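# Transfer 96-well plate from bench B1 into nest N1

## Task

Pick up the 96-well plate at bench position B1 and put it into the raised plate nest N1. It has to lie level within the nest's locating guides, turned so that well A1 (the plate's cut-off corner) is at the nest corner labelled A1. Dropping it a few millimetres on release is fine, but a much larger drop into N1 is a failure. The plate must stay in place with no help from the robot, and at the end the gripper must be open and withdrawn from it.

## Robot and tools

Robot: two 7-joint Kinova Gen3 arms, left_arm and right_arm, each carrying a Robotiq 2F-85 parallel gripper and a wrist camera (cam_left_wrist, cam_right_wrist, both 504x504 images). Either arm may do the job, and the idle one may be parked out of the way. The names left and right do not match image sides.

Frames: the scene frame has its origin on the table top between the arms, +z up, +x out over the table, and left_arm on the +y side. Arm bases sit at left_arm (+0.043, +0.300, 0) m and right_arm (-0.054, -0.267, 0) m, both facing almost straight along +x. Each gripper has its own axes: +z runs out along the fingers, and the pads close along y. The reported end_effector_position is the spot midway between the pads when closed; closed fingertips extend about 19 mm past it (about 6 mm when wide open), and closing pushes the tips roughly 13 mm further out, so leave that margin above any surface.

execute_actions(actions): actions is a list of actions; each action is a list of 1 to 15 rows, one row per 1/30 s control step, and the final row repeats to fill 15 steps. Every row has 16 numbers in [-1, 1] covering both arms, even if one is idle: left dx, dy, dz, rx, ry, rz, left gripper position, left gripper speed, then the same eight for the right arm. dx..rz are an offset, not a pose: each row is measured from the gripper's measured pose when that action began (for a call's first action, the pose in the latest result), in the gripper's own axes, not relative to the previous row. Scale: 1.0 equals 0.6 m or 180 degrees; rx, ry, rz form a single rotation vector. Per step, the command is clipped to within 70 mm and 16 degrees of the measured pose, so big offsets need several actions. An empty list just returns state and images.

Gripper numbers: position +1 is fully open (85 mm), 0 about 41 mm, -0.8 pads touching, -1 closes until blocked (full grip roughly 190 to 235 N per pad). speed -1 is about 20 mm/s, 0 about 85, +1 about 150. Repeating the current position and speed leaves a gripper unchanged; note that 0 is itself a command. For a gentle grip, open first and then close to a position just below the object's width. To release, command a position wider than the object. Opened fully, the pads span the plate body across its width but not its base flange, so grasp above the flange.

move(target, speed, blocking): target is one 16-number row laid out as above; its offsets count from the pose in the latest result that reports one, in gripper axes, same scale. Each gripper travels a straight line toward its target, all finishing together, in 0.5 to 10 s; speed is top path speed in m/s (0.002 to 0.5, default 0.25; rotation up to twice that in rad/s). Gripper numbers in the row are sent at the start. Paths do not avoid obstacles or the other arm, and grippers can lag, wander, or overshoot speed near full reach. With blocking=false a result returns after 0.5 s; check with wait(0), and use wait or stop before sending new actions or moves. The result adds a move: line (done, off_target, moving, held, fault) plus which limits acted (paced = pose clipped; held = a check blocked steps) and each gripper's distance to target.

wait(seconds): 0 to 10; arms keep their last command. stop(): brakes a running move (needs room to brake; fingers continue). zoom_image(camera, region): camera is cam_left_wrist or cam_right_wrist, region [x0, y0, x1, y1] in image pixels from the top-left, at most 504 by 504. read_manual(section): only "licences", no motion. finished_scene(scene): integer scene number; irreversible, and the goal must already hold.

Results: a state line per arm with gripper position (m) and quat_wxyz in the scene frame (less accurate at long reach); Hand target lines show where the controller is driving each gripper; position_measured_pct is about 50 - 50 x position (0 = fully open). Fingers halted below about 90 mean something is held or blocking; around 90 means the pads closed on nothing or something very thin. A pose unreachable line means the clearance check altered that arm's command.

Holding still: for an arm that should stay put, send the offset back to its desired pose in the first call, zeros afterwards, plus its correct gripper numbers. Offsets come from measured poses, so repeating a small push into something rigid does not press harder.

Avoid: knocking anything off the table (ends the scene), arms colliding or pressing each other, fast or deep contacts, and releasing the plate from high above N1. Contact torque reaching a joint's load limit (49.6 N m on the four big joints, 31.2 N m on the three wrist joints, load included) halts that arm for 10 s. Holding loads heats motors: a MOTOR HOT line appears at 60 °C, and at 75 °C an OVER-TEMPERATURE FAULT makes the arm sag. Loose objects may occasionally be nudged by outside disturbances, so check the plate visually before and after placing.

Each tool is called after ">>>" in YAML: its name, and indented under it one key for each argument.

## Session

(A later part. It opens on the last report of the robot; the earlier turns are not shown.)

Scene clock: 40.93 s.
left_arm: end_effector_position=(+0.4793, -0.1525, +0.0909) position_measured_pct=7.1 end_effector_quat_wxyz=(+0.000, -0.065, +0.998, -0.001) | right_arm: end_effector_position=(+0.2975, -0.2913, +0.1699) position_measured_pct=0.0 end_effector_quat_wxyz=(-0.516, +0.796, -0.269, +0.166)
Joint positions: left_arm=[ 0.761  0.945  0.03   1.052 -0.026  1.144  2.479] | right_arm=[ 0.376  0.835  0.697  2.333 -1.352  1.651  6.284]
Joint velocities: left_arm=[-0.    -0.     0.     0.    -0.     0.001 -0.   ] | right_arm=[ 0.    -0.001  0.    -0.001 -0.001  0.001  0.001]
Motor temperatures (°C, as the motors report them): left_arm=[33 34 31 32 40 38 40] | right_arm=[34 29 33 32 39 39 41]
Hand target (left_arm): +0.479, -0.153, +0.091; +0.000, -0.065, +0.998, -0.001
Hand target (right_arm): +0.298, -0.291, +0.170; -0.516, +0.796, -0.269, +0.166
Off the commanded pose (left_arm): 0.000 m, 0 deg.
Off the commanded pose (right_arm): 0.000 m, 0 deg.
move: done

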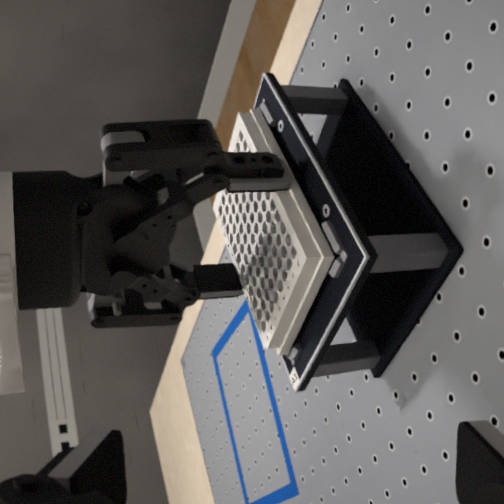

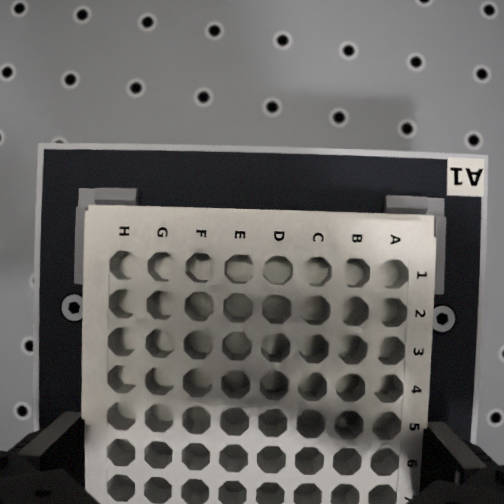

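>>> move:
  target: [-0.0005,0,0.0055,0,0,0,0.8,-1, 0,0,0,0,0,0,1,0]
  speed: 0.008

>>> zoom_image:
  camera: "cam_left_wrist"
  region: [260, 190, 390, 320]

>>> zoom_image:
  camera: "cam_left_wrist"
  region: [220, 70, 320, 170]

>>> zoom_image:
  camera: "cam_left_wrist"
  region: [240, 300, 340, 400]

Scene clock: 44.27 s.
left_arm: end_effector_position=(+0.4796, -0.1525, +0.0876) position_measured_pct=7.1 end_effector_quat_wxyz=(+0.000, -0.065, +0.998, -0.001) | right_arm: end_effector_position=(+0.2975, -0.2913, +0.1699) position_measured_pct=0.0 end_effector_quat_wxyz=(-0.516, +0.796, -0.269, +0.166)
Joint positions: left_arm=[ 0.76   0.949  0.03   1.054 -0.026  1.137  2.479] | right_arm=[ 0.376  0.835  0.697  2.333 -1.352  1.651  6.284]
Joint velocities: left_arm=[ 0.    -0.    -0.001  0.001  0.    -0.001 -0.   ] | right_arm=[-0.     0.001 -0.    -0.001  0.     0.     0.001]
Motor temperatures (°C, as the motors report them): left_arm=[33 34 31 32 40 38 40] | right_arm=[34 29 33 32 39 39 41]
Hand target (left_arm): +0.480, -0.152, +0.088; +0.000, -0.065, +0.998, -0.001
Hand target (right_arm): +0.298, -0.291, +0.170; -0.516, +0.796, -0.269, +0.166
Off the commanded pose (left_arm): 0.000 m, 0 deg.
Off the commanded pose (right_arm): 0.000 m, 0 deg.
move: done

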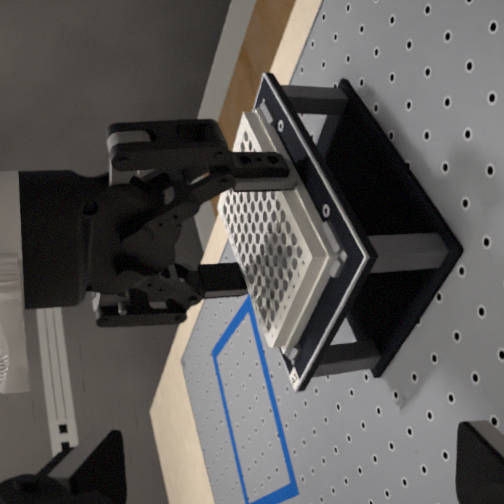

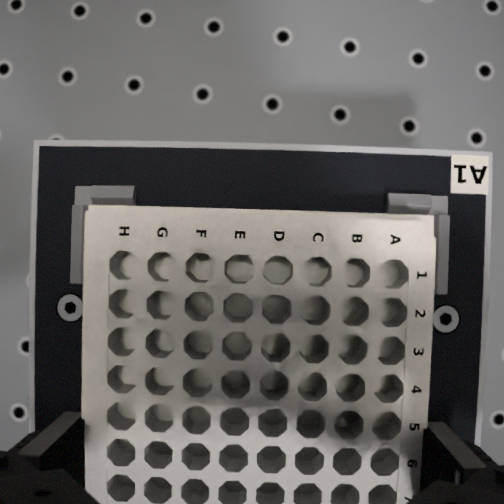

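Region (260, 190, 390, 320) of cam_left_wrist's 504x504 image, scaled by 3.877.

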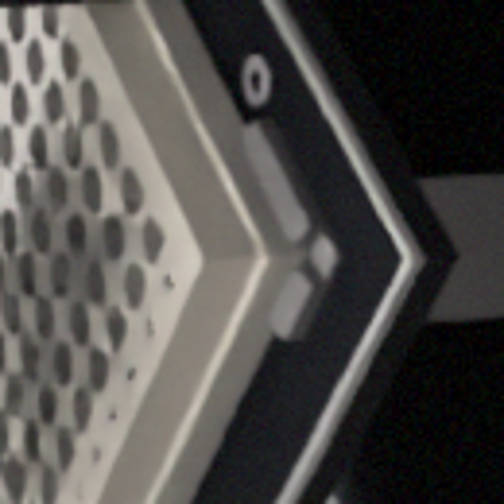

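Region (220, 70, 320, 170) of cam_left_wrist's 504x504 image, scaled by 5.040.

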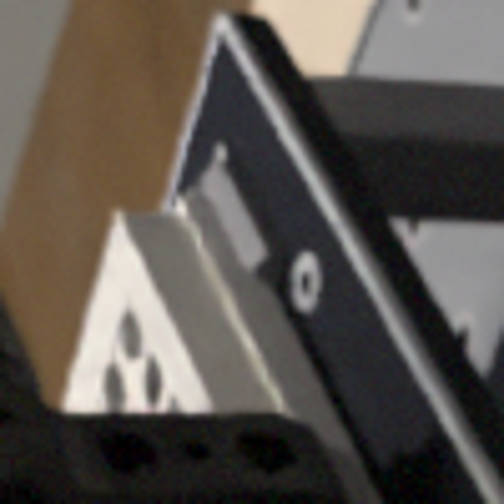

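Region (240, 300, 340, 400) of cam_left_wrist's 504x504 image, scaled by 5.040.

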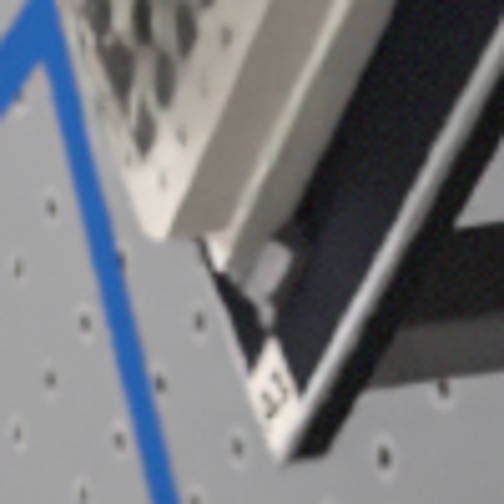

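>>> execute_actions:
  actions:
    - [[0,0,0.0004,0,0,0,0.8,-1,0,0,0,0,0,0,1,0],[0,0,0.0008,0,0,0,0.8,-1,0,0,0,0,0,0,1,0],[0,0,0.0012,0,0,0,0.8,-1,0,0,0,0,0,0,1,0],[0,0,0.0014,0,0,0,0.8,-1,0,0,0,0,0,0,1,0],[0,0,0.0014,0,0,0,1,-1,0,0,0,0,0,0,1,0]]

Scene clock: 45.47 s.
left_arm: end_effector_position=(+0.4796, -0.1525, +0.0867) position_measured_pct=1.2 end_effector_quat_wxyz=(+0.000, -0.065, +0.998, -0.001) | right_arm: end_effector_position=(+0.2975, -0.2913, +0.1699) position_measured_pct=0.0 end_effector_quat_wxyz=(-0.516, +0.796, -0.269, +0.166)
Joint positions: left_arm=[ 0.76   0.95   0.03   1.055 -0.026  1.135  2.479] | right_arm=[ 0.376  0.835  0.697  2.333 -1.352  1.651  6.284]
Joint velocities: left_arm=[-0.001 -0.     0.     0.    -0.     0.    -0.   ] | right_arm=[-0.     0.001  0.001 -0.    -0.     0.     0.   ]
Motor temperatures (°C, as the motors report them): left_arm=[33 34 31 32 40 38 40] | right_arm=[34 29 33 32 39 39 41]
Hand target (left_arm): +0.480, -0.152, +0.087; +0.000, -0.065, +0.998, -0.001
Hand target (right_arm): +0.298, -0.291, +0.170; -0.516, +0.796, -0.269, +0.166
Off the commanded pose (left_arm): 0.000 m, 0 deg.
Off the commanded pose (right_arm): 0.000 m, 0 deg.

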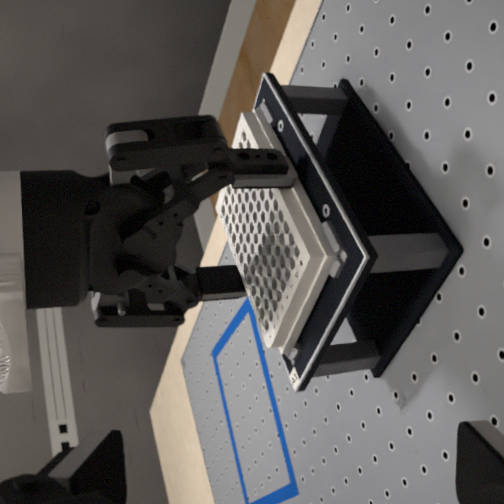

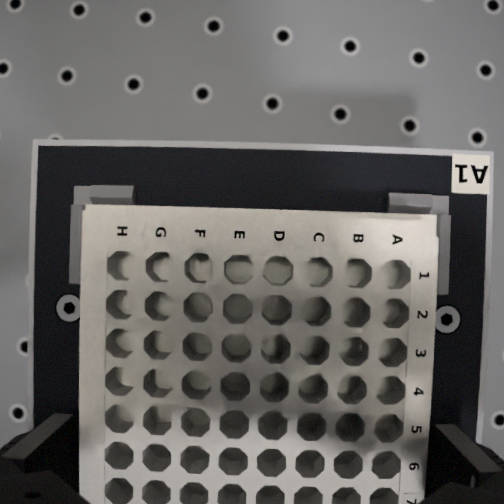

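>>> move:
  target: [0,0,-0.22,0,0,0,1,-1, 0,0,0,0,0,0,1,0]
  speed: 0.15

>>> zoom_image:
  camera: "cam_left_wrist"
  region: [190, 60, 400, 400]

>>> zoom_image:
  camera: "cam_left_wrist"
  region: [260, 190, 390, 320]

>>> zoom_image:
  camera: "cam_left_wrist"
  region: [220, 70, 320, 170]

Scene clock: 47.93 s.
left_arm: end_effector_position=(+0.4795, -0.1523, +0.2189) position_measured_pct=0.0 end_effector_quat_wxyz=(+0.001, -0.065, +0.998, -0.001) | right_arm: end_effector_position=(+0.2975, -0.2913, +0.1699) position_measured_pct=0.0 end_effector_quat_wxyz=(-0.516, +0.796, -0.269, +0.166)
Joint positions: left_arm=[ 0.759  0.845  0.04   0.835 -0.029  1.459  2.479] | right_arm=[ 0.376  0.835  0.697  2.333 -1.352  1.651  6.284]
Joint velocities: left_arm=[ 0.     0.002 -0.    -0.001  0.     0.     0.   ] | right_arm=[ 0.001 -0.    -0.    -0.001  0.001  0.001 -0.001]
Motor temperatures (°C, as the motors report them): left_arm=[33 34 31 32 40 38 40] | right_arm=[34 29 33 32 39 39 41]
Hand target (left_arm): +0.479, -0.152, +0.219; +0.000, -0.065, +0.998, -0.001
Hand target (right_arm): +0.298, -0.291, +0.170; -0.516, +0.796, -0.269, +0.166
Off the commanded pose (left_arm): 0.000 m, 0 deg.
Off the commanded pose (right_arm): 0.000 m, 0 deg.
move: done

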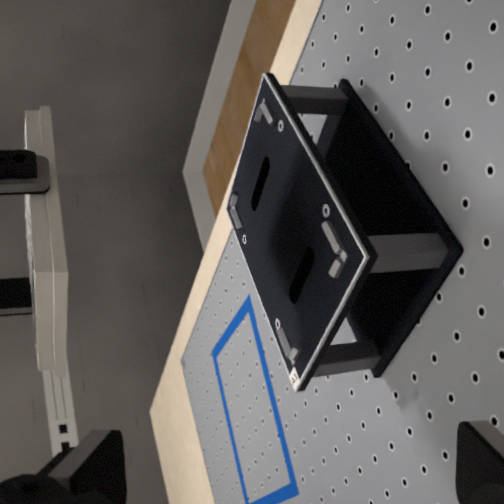

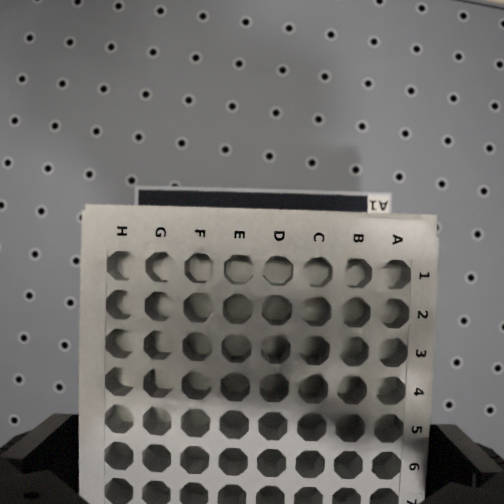

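Region (190, 60, 400, 400) of cam_left_wrist's 504x504 image, scaled by 1.482; it fills the left 311 columns of this view, and the rest is white.

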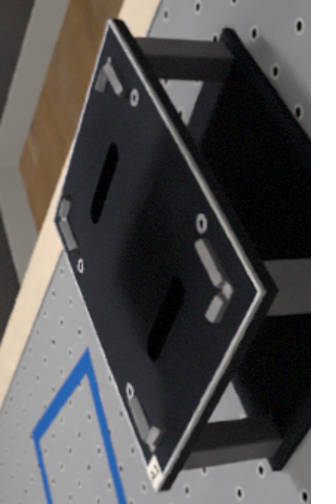

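Region (260, 190, 390, 320) of cam_left_wrist's 504x504 image, scaled by 3.877.

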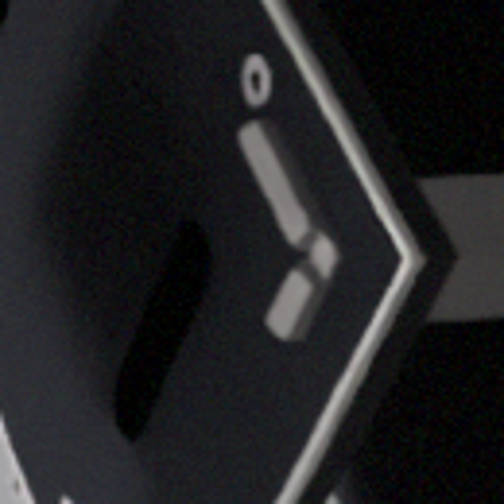

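Region (220, 70, 320, 170) of cam_left_wrist's 504x504 image, scaled by 5.040.

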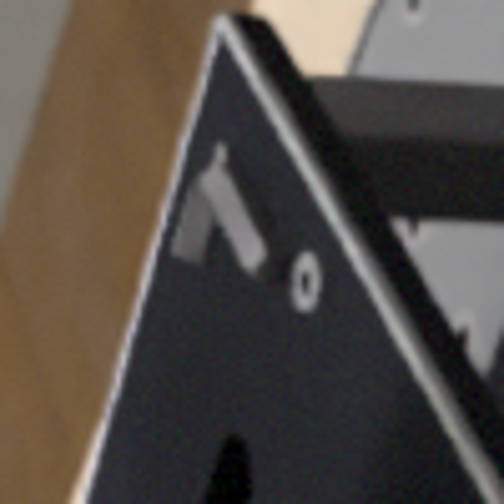

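The plate is still stuck in the fingers because the tips caught on the flange. I'll grip it again now so it can't fall.

>>> execute_actions:
  actions:
    - [[0,0,0,0,0,0,0.88,-1,0,0,0,0,0,0,1,0]]

>>> zoom_image:
  camera: "cam_left_wrist"
  region: [0, 100, 120, 240]

Scene clock: 48.90 s.
left_arm: end_effector_position=(+0.4795, -0.1523, +0.2189) position_measured_pct=4.8 end_effector_quat_wxyz=(+0.001, -0.065, +0.998, -0.001) | right_arm: end_effector_position=(+0.2975, -0.2913, +0.1699) position_measured_pct=0.0 end_effector_quat_wxyz=(-0.516, +0.796, -0.269, +0.166)
Joint positions: left_arm=[ 0.759  0.845  0.04   0.835 -0.029  1.459  2.479] | right_arm=[ 0.376  0.835  0.697  2.333 -1.352  1.651  6.284]
Joint velocities: left_arm=[-0. -0. -0.  0.  0. -0. -0.] | right_arm=[ 0.001  0.002  0.    -0.     0.    -0.001 -0.   ]
Motor temperatures (°C, as the motors report them): left_arm=[33 34 31 32 40 38 40] | right_arm=[34 29 33 32 39 39 41]
Hand target (left_arm): +0.479, -0.152, +0.219; +0.001, -0.065, +0.998, -0.001
Hand target (right_arm): +0.298, -0.291, +0.170; -0.516, +0.796, -0.269, +0.166
Off the commanded pose (left_arm): 0.000 m, 0 deg.
Off the commanded pose (right_arm): 0.000 m, 0 deg.

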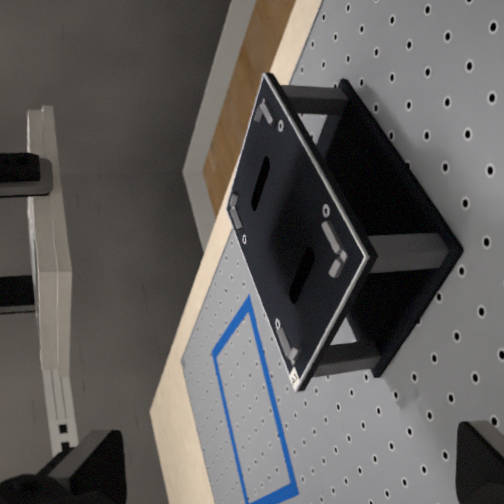

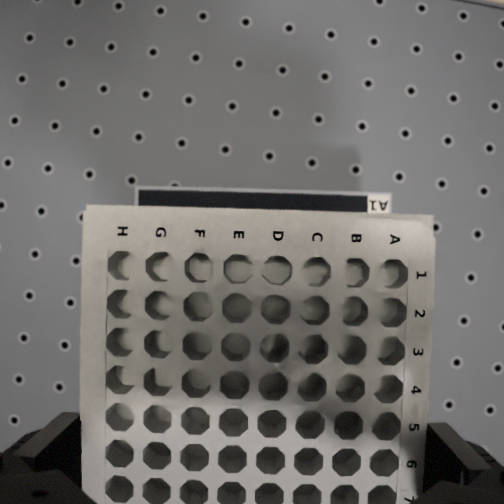

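Region (0, 100, 120, 240) of cam_left_wrist's 504x504 image, scaled by 3.600; it fills the left 432 columns of this view, and the rest is white.

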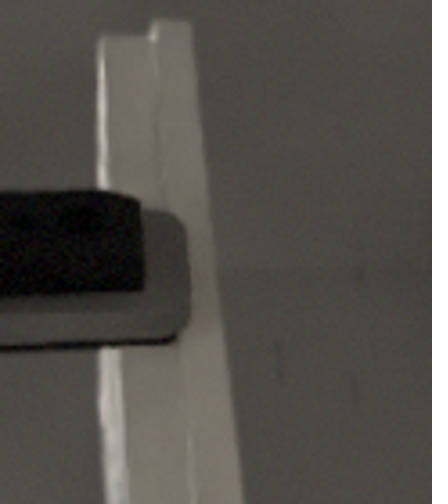

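>>> zoom_image:
  camera: "cam_left_wrist"
  region: [10, 140, 80, 210]

>>> zoom_image:
  camera: "cam_right_wrist"
  region: [60, 170, 150, 260]

>>> zoom_image:
  camera: "cam_right_wrist"
  region: [375, 170, 465, 260]

Region (10, 140, 80, 210) of cam_left_wrist's 504x504 image, scaled by 7.200.

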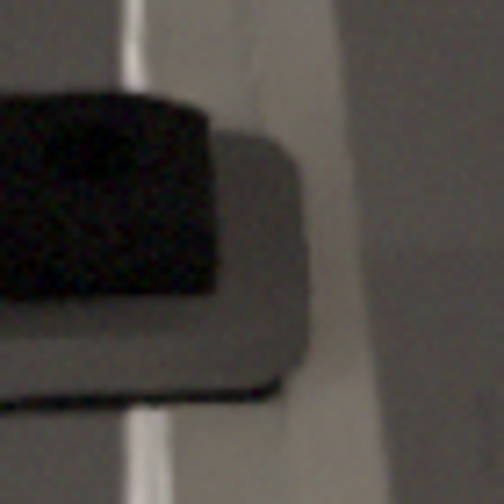

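Region (60, 170, 150, 260) of cam_right_wrist's 504x504 image, scaled by 5.600.

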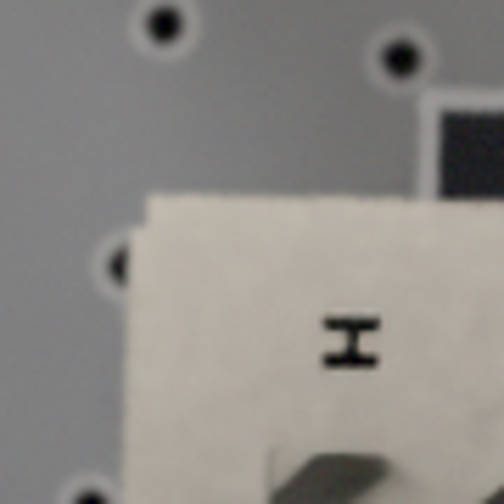

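Region (375, 170, 465, 260) of cam_right_wrist's 504x504 image, scaled by 5.600.

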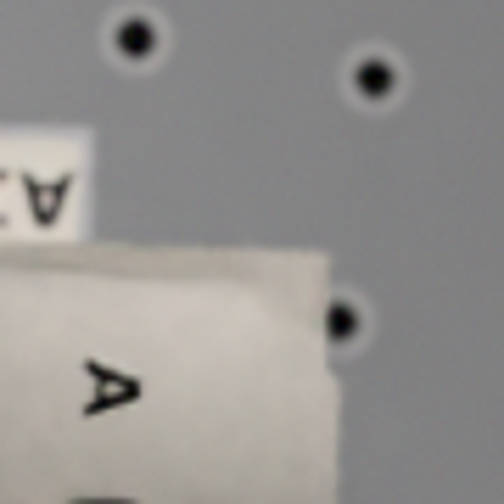

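>>> move:
  target: [0,0.0002,0.2135,0,0,0,0.88,-1, 0,0,0,0,0,0,1,0]
  speed: 0.12

>>> zoom_image:
  camera: "cam_right_wrist"
  region: [60, 170, 150, 260]

>>> zoom_image:
  camera: "cam_right_wrist"
  region: [375, 170, 465, 260]

>>> zoom_image:
  camera: "cam_left_wrist"
  region: [260, 190, 390, 320]

Scene clock: 53.87 s.
left_arm: end_effector_position=(+0.4796, -0.1524, +0.0909) position_measured_pct=4.8 end_effector_quat_wxyz=(+0.001, -0.065, +0.998, -0.001) | right_arm: end_effector_position=(+0.2975, -0.2913, +0.1699) position_measured_pct=0.0 end_effector_quat_wxyz=(-0.516, +0.796, -0.269, +0.166)
Joint positions: left_arm=[ 0.76   0.945  0.03   1.051 -0.026  1.143  2.479] | right_arm=[ 0.376  0.835  0.697  2.333 -1.352  1.651  6.284]
Joint velocities: left_arm=[ 0.     0.001 -0.     0.     0.    -0.     0.   ] | right_arm=[ 0.     0.     0.001 -0.002  0.    -0.001 -0.   ]
Motor temperatures (°C, as the motors report them): left_arm=[33 35 31 32 40 38 40] | right_arm=[34 29 33 32 39 39 41]
Hand target (left_arm): +0.480, -0.152, +0.091; +0.001, -0.065, +0.998, -0.001
Hand target (right_arm): +0.298, -0.291, +0.170; -0.516, +0.796, -0.269, +0.166
Off the commanded pose (left_arm): 0.000 m, 0 deg.
Off the commanded pose (right_arm): 0.000 m, 0 deg.
move: done

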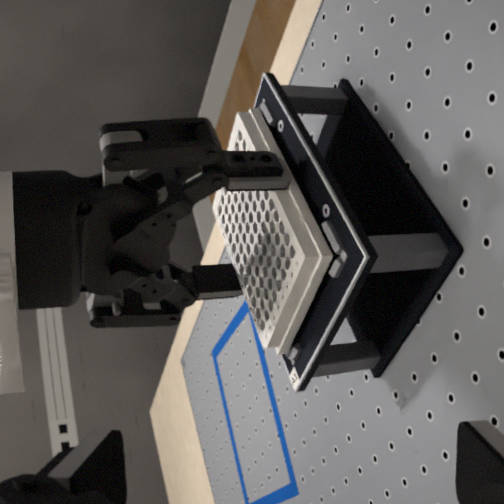

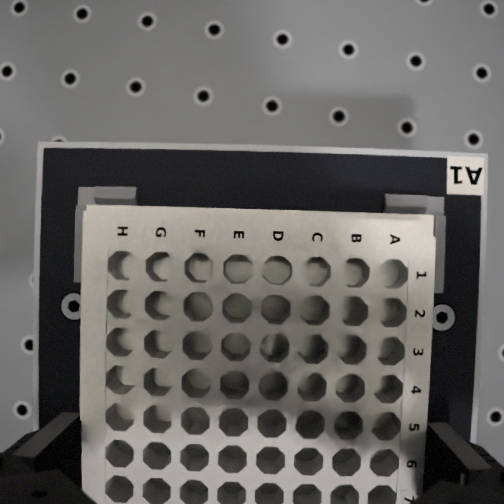

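Region (60, 170, 150, 260) of cam_right_wrist's 504x504 image, scaled by 5.600.

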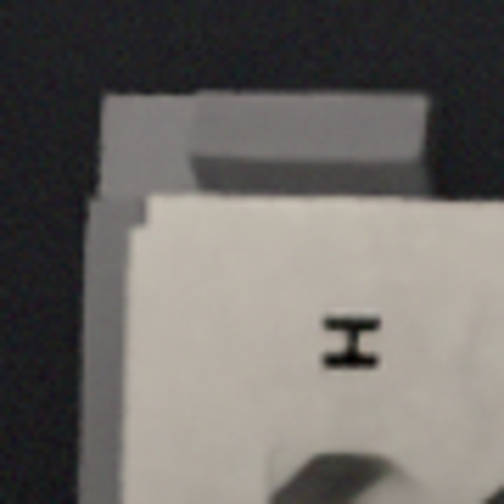

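Region (375, 170, 465, 260) of cam_right_wrist's 504x504 image, scaled by 5.600.

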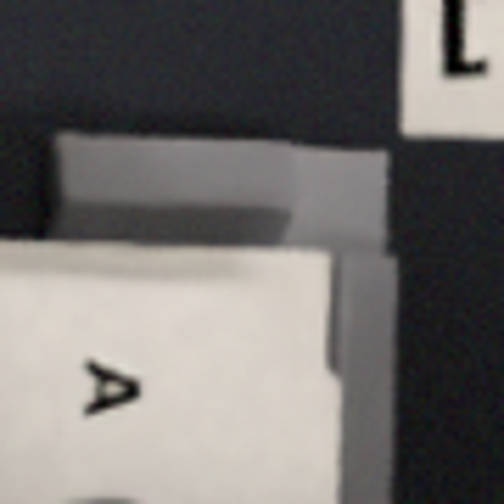

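Region (260, 190, 390, 320) of cam_left_wrist's 504x504 image, scaled by 3.877.

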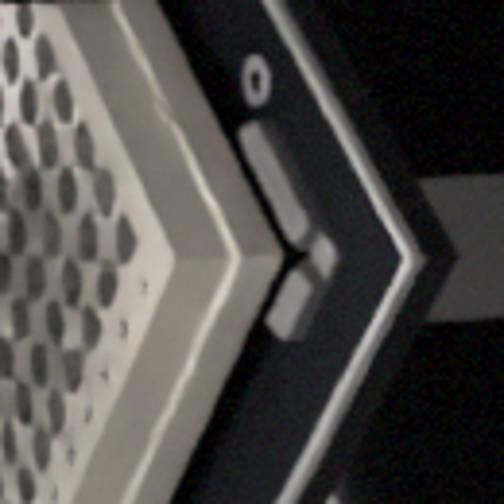

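>>> move:
  target: [0,0.0002,0.0073,0,0,0,0.88,-1, 0,0,0,0,0,0,1,0]
  speed: 0.01

>>> move:
  target: [0,0,0.0025,0,0,0,1,-1, 0,0,0,0,0,0,1,0]
  speed: 0.01

>>> zoom_image:
  camera: "cam_left_wrist"
  region: [260, 190, 390, 320]

>>> zoom_image:
  camera: "cam_left_wrist"
  region: [240, 300, 340, 400]

>>> zoom_image:
  camera: "cam_left_wrist"
  region: [220, 70, 320, 170]

Scene clock: 55.40 s.
left_arm: end_effector_position=(+0.4796, -0.1523, +0.0865) position_measured_pct=4.8 end_effector_quat_wxyz=(+0.001, -0.065, +0.998, -0.001) | right_arm: end_effector_position=(+0.2975, -0.2913, +0.1699) position_measured_pct=0.0 end_effector_quat_wxyz=(-0.516, +0.796, -0.269, +0.166)
Joint positions: left_arm=[ 0.76   0.949  0.03   1.056 -0.026  1.134  2.479] | right_arm=[ 0.376  0.835  0.697  2.333 -1.352  1.651  6.284]
Joint velocities: left_arm=[-0.001  0.     0.001  0.001  0.    -0.     0.   ] | right_arm=[-0.001 -0.001 -0.     0.    -0.    -0.001  0.001]
Motor temperatures (°C, as the motors report them): left_arm=[33 35 31 32 40 38 40] | right_arm=[34 29 33 32 39 39 41]
Hand target (left_arm): +0.480, -0.152, +0.086; +0.001, -0.065, +0.998, -0.001
Hand target (right_arm): +0.298, -0.291, +0.170; -0.516, +0.796, -0.269, +0.166
Off the commanded pose (left_arm): 0.000 m, 0 deg.
Off the commanded pose (right_arm): 0.000 m, 0 deg.
move: done

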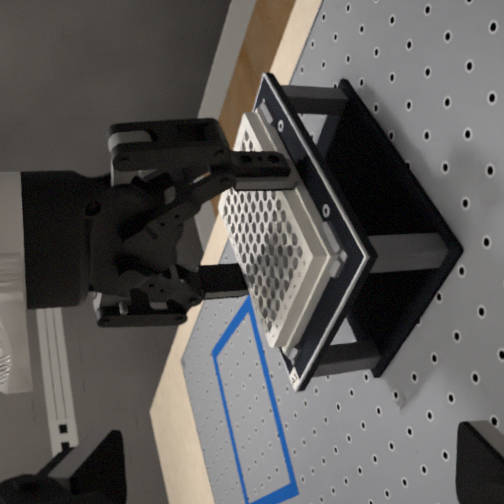

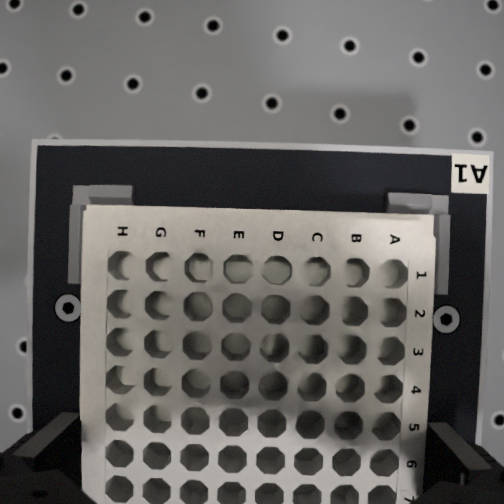

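Scene clock: 56.10 s.
left_arm: end_effector_position=(+0.4796, -0.1511, +0.0851) position_measured_pct=0.0 end_effector_quat_wxyz=(+0.000, -0.065, +0.998, -0.000) | right_arm: end_effector_position=(+0.2975, -0.2913, +0.1699) position_measured_pct=0.0 end_effector_quat_wxyz=(-0.516, +0.796, -0.269, +0.166)
Joint positions: left_arm=[ 0.759  0.95   0.03   1.059 -0.027  1.132  2.479] | right_arm=[ 0.376  0.835  0.697  2.333 -1.352  1.651  6.284]
Joint velocities: left_arm=[-0.     0.     0.001 -0.    -0.001  0.001  0.001] | right_arm=[-0.    -0.     0.    -0.     0.001 -0.     0.001]
Motor temperatures (°C, as the motors report them): left_arm=[33 35 31 32 40 38 40] | right_arm=[34 29 33 32 39 39 41]
Hand target (left_arm): +0.480, -0.152, +0.085; +0.001, -0.065, +0.998, -0.001
Hand target (right_arm): +0.298, -0.291, +0.170; -0.516, +0.796, -0.269, +0.166
Off the commanded pose (left_arm): 0.001 m, 0 deg.
Off the commanded pose (right_arm): 0.000 m, 0 deg.
move: done

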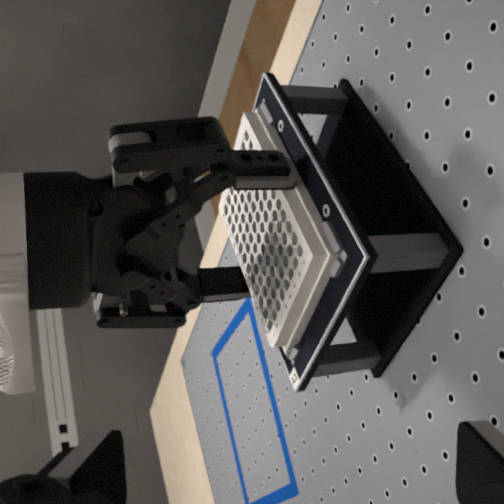

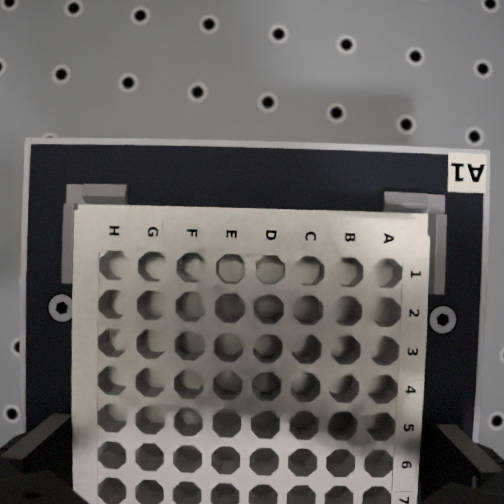

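Region (260, 190, 390, 320) of cam_left_wrist's 504x504 image, scaled by 3.877.

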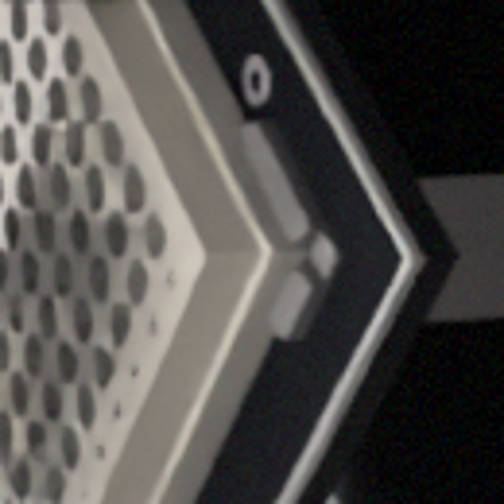

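Region (240, 300, 340, 400) of cam_left_wrist's 504x504 image, scaled by 5.040.

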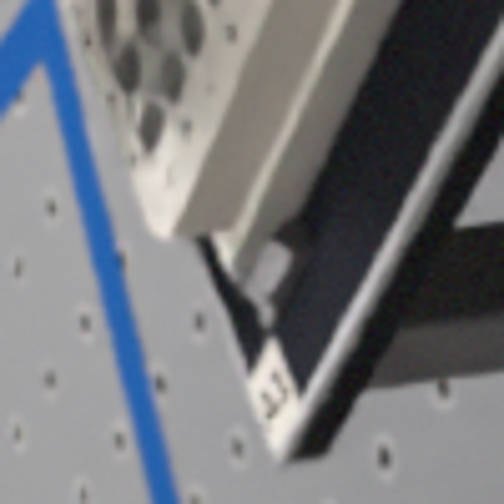

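Region (220, 70, 320, 170) of cam_left_wrist's 504x504 image, scaled by 5.040.

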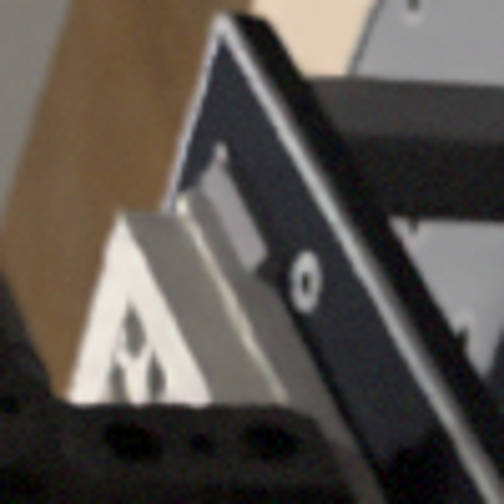

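>>> move:
  target: [0,-0.002,-0.003,-0.0133,0,0,1,-1, 0,0,0,0,0,0,1,0]
  speed: 0.03

>>> zoom_image:
  camera: "cam_left_wrist"
  region: [240, 300, 340, 400]

>>> zoom_image:
  camera: "cam_left_wrist"
  region: [240, 130, 370, 290]

Scene clock: 58.37 s.
left_arm: end_effector_position=(+0.4797, -0.1512, +0.0869) position_measured_pct=0.0 end_effector_quat_wxyz=(-0.002, -0.065, +0.998, +0.022) | right_arm: end_effector_position=(+0.2975, -0.2913, +0.1699) position_measured_pct=0.0 end_effector_quat_wxyz=(-0.516, +0.796, -0.269, +0.166)
Joint positions: left_arm=[ 0.778  0.977  0.018  0.994 -0.044  1.206  2.496] | right_arm=[ 0.376  0.835  0.697  2.333 -1.352  1.651  6.284]
Joint velocities: left_arm=[ 0.001  0.001  0.002 -0.001 -0.002  0.002  0.001] | right_arm=[-0.    -0.001  0.001 -0.    -0.    -0.     0.   ]
Motor temperatures (°C, as the motors report them): left_arm=[33 35 31 32 40 38 40] | right_arm=[34 29 33 32 39 39 41]
Hand target (left_arm): +0.480, -0.152, +0.087; -0.001, -0.065, +0.998, +0.021
Hand target (right_arm): +0.298, -0.291, +0.170; -0.516, +0.796, -0.269, +0.166
Off the commanded pose (left_arm): 0.001 m, 0 deg.
Off the commanded pose (right_arm): 0.000 m, 0 deg.
move: done

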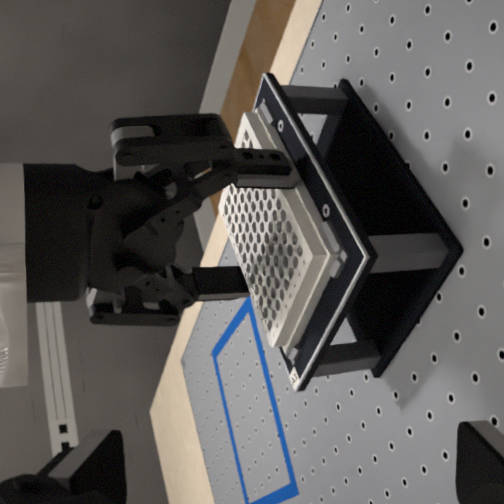

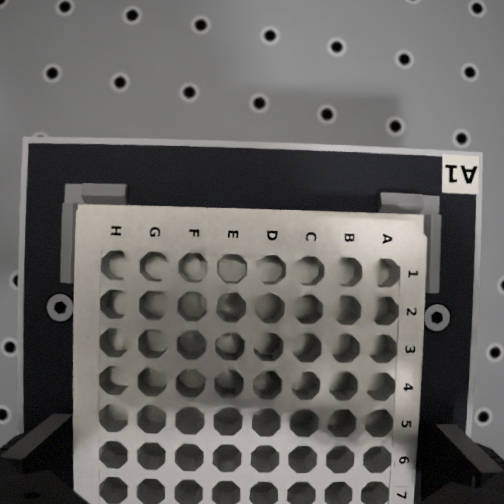

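Region (240, 300, 340, 400) of cam_left_wrist's 504x504 image, scaled by 5.040.

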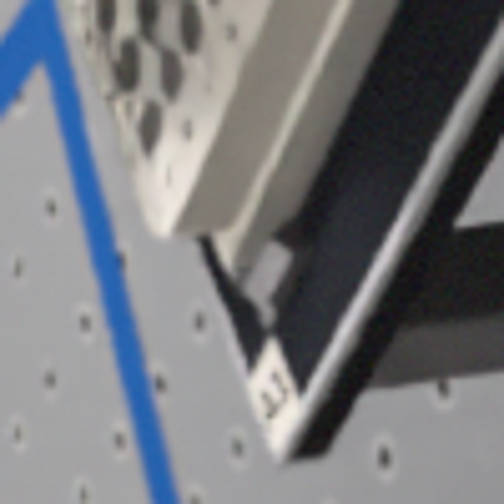

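Region (240, 130, 370, 290) of cam_left_wrist's 504x504 image, scaled by 3.150; it fills the left 410 columns of this view, and the rest is white.

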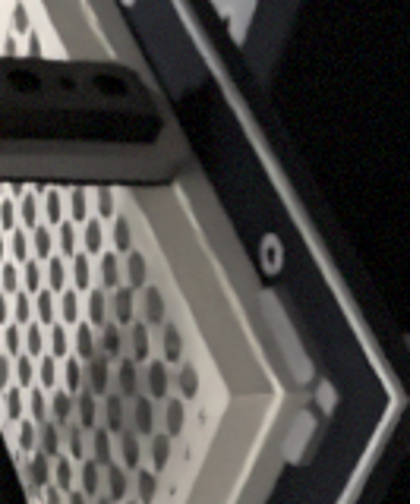

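>>> move:
  target: [0,0.0003,-0.003,0.0133,0,0,1,-1, 0,0,0,0,0,0,1,0]
  speed: 0.03

>>> zoom_image:
  camera: "cam_left_wrist"
  region: [240, 130, 370, 290]

Scene clock: 60.73 s.
left_arm: end_effector_position=(+0.4797, -0.1510, +0.0887) position_measured_pct=0.0 end_effector_quat_wxyz=(-0.000, -0.065, +0.998, +0.001) | right_arm: end_effector_position=(+0.2975, -0.2913, +0.1699) position_measured_pct=0.0 end_effector_quat_wxyz=(-0.516, +0.796, -0.269, +0.166)
Joint positions: left_arm=[ 0.759  0.948  0.031  1.051 -0.029  1.145  2.481] | right_arm=[ 0.376  0.835  0.697  2.333 -1.352  1.651  6.284]
Joint velocities: left_arm=[-0.001 -0.003  0.     0.003  0.     0.    -0.   ] | right_arm=[-0.001 -0.001  0.     0.     0.002  0.    -0.001]
Motor temperatures (°C, as the motors report them): left_arm=[33 35 31 32 40 38 40] | right_arm=[34 29 33 32 39 39 41]
Hand target (left_arm): +0.480, -0.151, +0.089; -0.000, -0.065, +0.998, +0.001
Hand target (right_arm): +0.298, -0.291, +0.170; -0.516, +0.796, -0.269, +0.166
Off the commanded pose (left_arm): 0.000 m, 0 deg.
Off the commanded pose (right_arm): 0.000 m, 0 deg.
move: done

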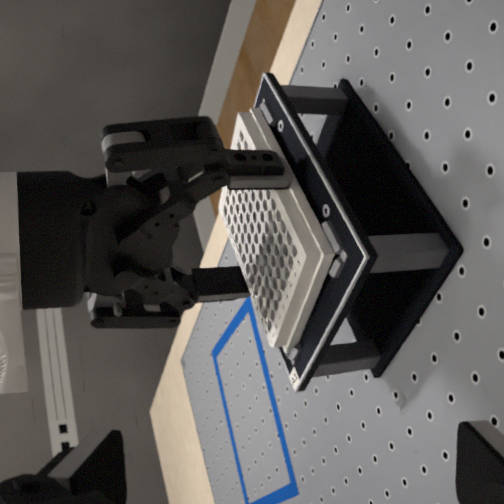

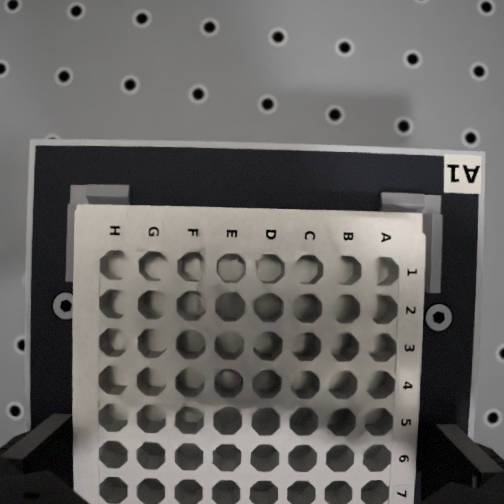

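Region (240, 130, 370, 290) of cam_left_wrist's 504x504 image, scaled by 3.150; it fills the left 410 columns of this view, and the rest is white.

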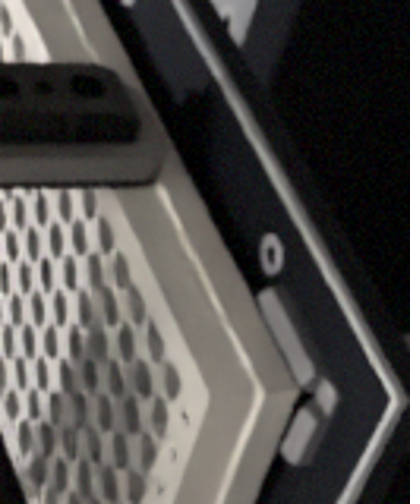

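>>> move:
  target: [0,0.0003,0.0036,-0.0145,0,0,1,-1, 0,0,0,0,0,0,1,0]
  speed: 0.04

>>> move:
  target: [0.012,0,-0.001,0.004,0,0,1,-1, 0,0,0,0,0,0,1,0]
  speed: 0.012

>>> zoom_image:
  camera: "cam_left_wrist"
  region: [240, 130, 370, 290]

Scene clock: 64.27 s.
left_arm: end_effector_position=(+0.4798, -0.1508, +0.0868) position_measured_pct=0.0 end_effector_quat_wxyz=(-0.002, -0.065, +0.998, +0.024) | right_arm: end_effector_position=(+0.2975, -0.2913, +0.1699) position_measured_pct=0.0 end_effector_quat_wxyz=(-0.516, +0.796, -0.269, +0.166)
Joint positions: left_arm=[ 0.779  0.979  0.017  0.99  -0.046  1.21   2.498] | right_arm=[ 0.376  0.835  0.697  2.333 -1.352  1.651  6.284]
Joint velocities: left_arm=[-0.     0.002 -0.    -0.003 -0.001  0.001  0.001] | right_arm=[-0.    -0.001  0.001 -0.     0.001  0.    -0.001]
Motor temperatures (°C, as the motors report them): left_arm=[33 35 31 32 40 38 40] | right_arm=[34 29 33 32 39 39 41]
Hand target (left_arm): +0.480, -0.151, +0.086; -0.002, -0.065, +0.998, +0.024
Hand target (right_arm): +0.298, -0.291, +0.170; -0.516, +0.796, -0.269, +0.166
Off the commanded pose (left_arm): 0.000 m, 0 deg.
Off the commanded pose (right_arm): 0.000 m, 0 deg.
move: done

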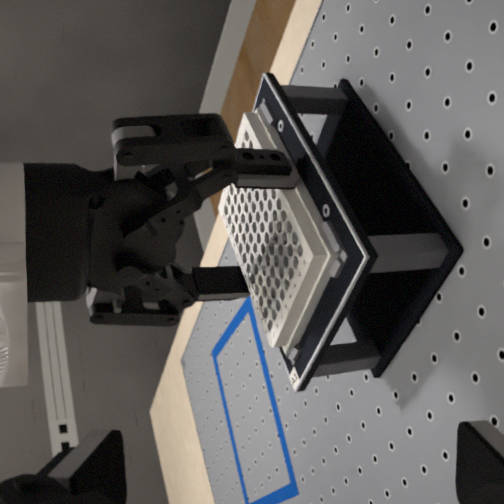

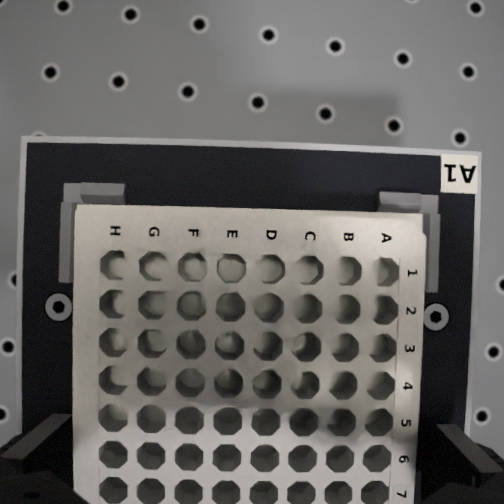

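Scene clock: 65.10 s.
left_arm: end_effector_position=(+0.4771, -0.1515, +0.0893) position_measured_pct=0.0 end_effector_quat_wxyz=(+0.003, -0.067, +0.998, +0.015) | right_arm: end_effector_position=(+0.2975, -0.2913, +0.1699) position_measured_pct=0.0 end_effector_quat_wxyz=(-0.516, +0.796, -0.269, +0.166)
Joint positions: left_arm=[ 0.779  0.958  0.02   1.028 -0.045  1.176  2.504] | right_arm=[ 0.376  0.835  0.697  2.333 -1.352  1.651  6.284]
Joint velocities: left_arm=[-0.001 -0.001  0.006  0.001 -0.005 -0.     0.003] | right_arm=[ 0.001  0.001 -0.     0.001 -0.    -0.     0.   ]
Motor temperatures (°C, as the motors report them): left_arm=[33 35 31 32 40 38 40] | right_arm=[34 29 33 32 39 39 41]
Hand target (left_arm): +0.473, -0.152, +0.087; -0.001, -0.065, +0.998, +0.017
Hand target (right_arm): +0.298, -0.291, +0.170; -0.516, +0.796, -0.269, +0.166
Off the commanded pose (left_arm): 0.005 m, 1 deg.
Off the commanded pose (right_arm): 0.000 m, 0 deg.
move: off_target (left_arm)

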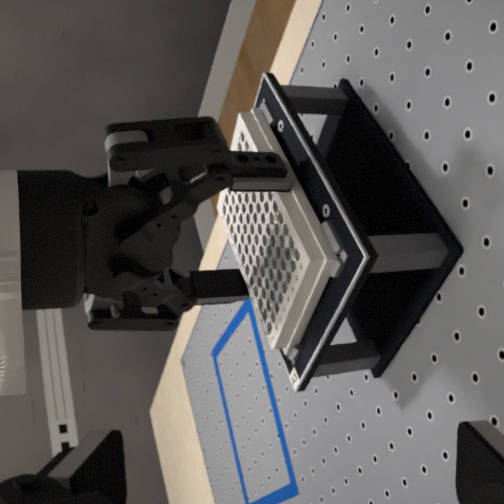

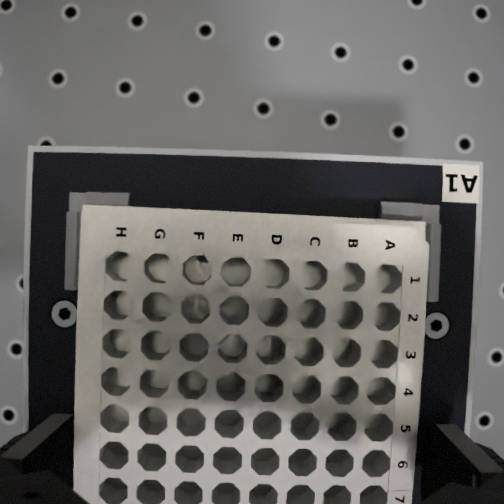

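Region (240, 130, 370, 290) of cam_left_wrist's 504x504 image, scaled by 3.150; it fills the left 410 columns of this view, and the rest is white.

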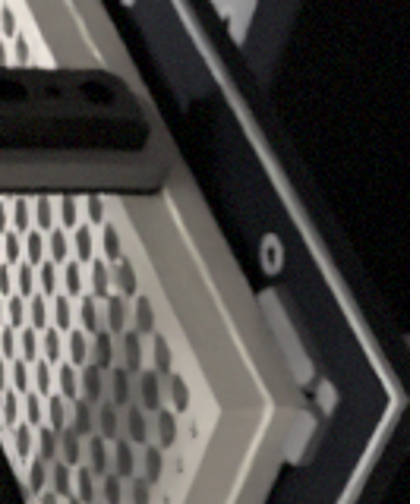

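>>> move:
  target: [-0.0047,0.0006,0.0042,-0.0057,0.0028,0.0013,1,-1, 0,0,0,0,0,0,1,0]
  speed: 0.02

>>> zoom_image:
  camera: "cam_left_wrist"
  region: [240, 130, 370, 290]

Scene clock: 66.97 s.
left_arm: end_effector_position=(+0.4798, -0.1507, +0.0870) position_measured_pct=0.0 end_effector_quat_wxyz=(-0.002, -0.065, +0.998, +0.024) | right_arm: end_effector_position=(+0.2975, -0.2913, +0.1699) position_measured_pct=0.0 end_effector_quat_wxyz=(-0.516, +0.796, -0.269, +0.166)
Joint positions: left_arm=[ 0.777  0.98   0.021  0.988 -0.049  1.213  2.499] | right_arm=[ 0.376  0.835  0.697  2.333 -1.352  1.651  6.284]
Joint velocities: left_arm=[-0.     0.002 -0.001 -0.001  0.     0.001  0.   ] | right_arm=[ 0.001 -0.001 -0.     0.002 -0.     0.    -0.   ]
Motor temperatures (°C, as the motors report them): left_arm=[33 35 31 32 40 38 40] | right_arm=[34 29 33 32 39 39 41]
Hand target (left_arm): +0.480, -0.151, +0.087; -0.002, -0.065, +0.998, +0.024
Hand target (right_arm): +0.298, -0.291, +0.170; -0.516, +0.796, -0.269, +0.166
Off the commanded pose (left_arm): 0.000 m, 0 deg.
Off the commanded pose (right_arm): 0.000 m, 0 deg.
move: done

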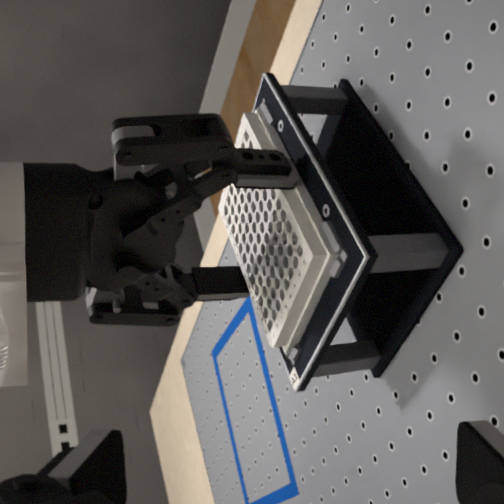

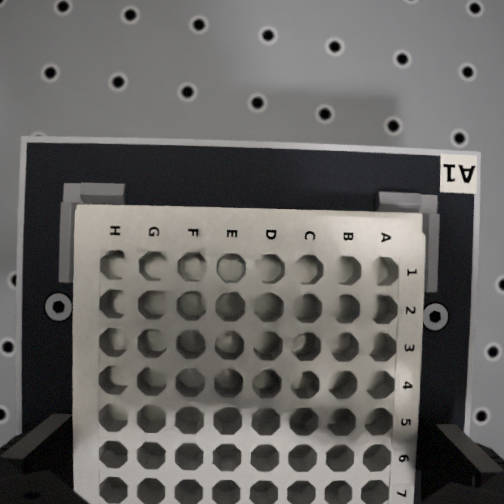

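Region (240, 130, 370, 290) of cam_left_wrist's 504x504 image, scaled by 3.150; it fills the left 410 columns of this view, and the rest is white.

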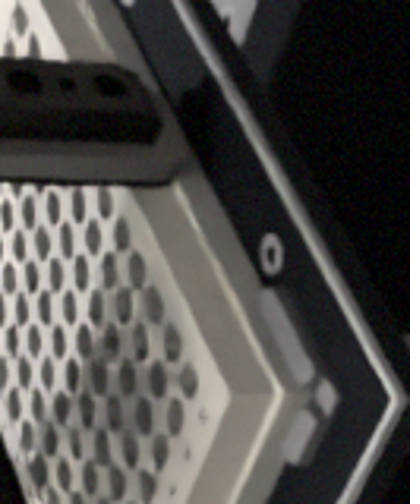

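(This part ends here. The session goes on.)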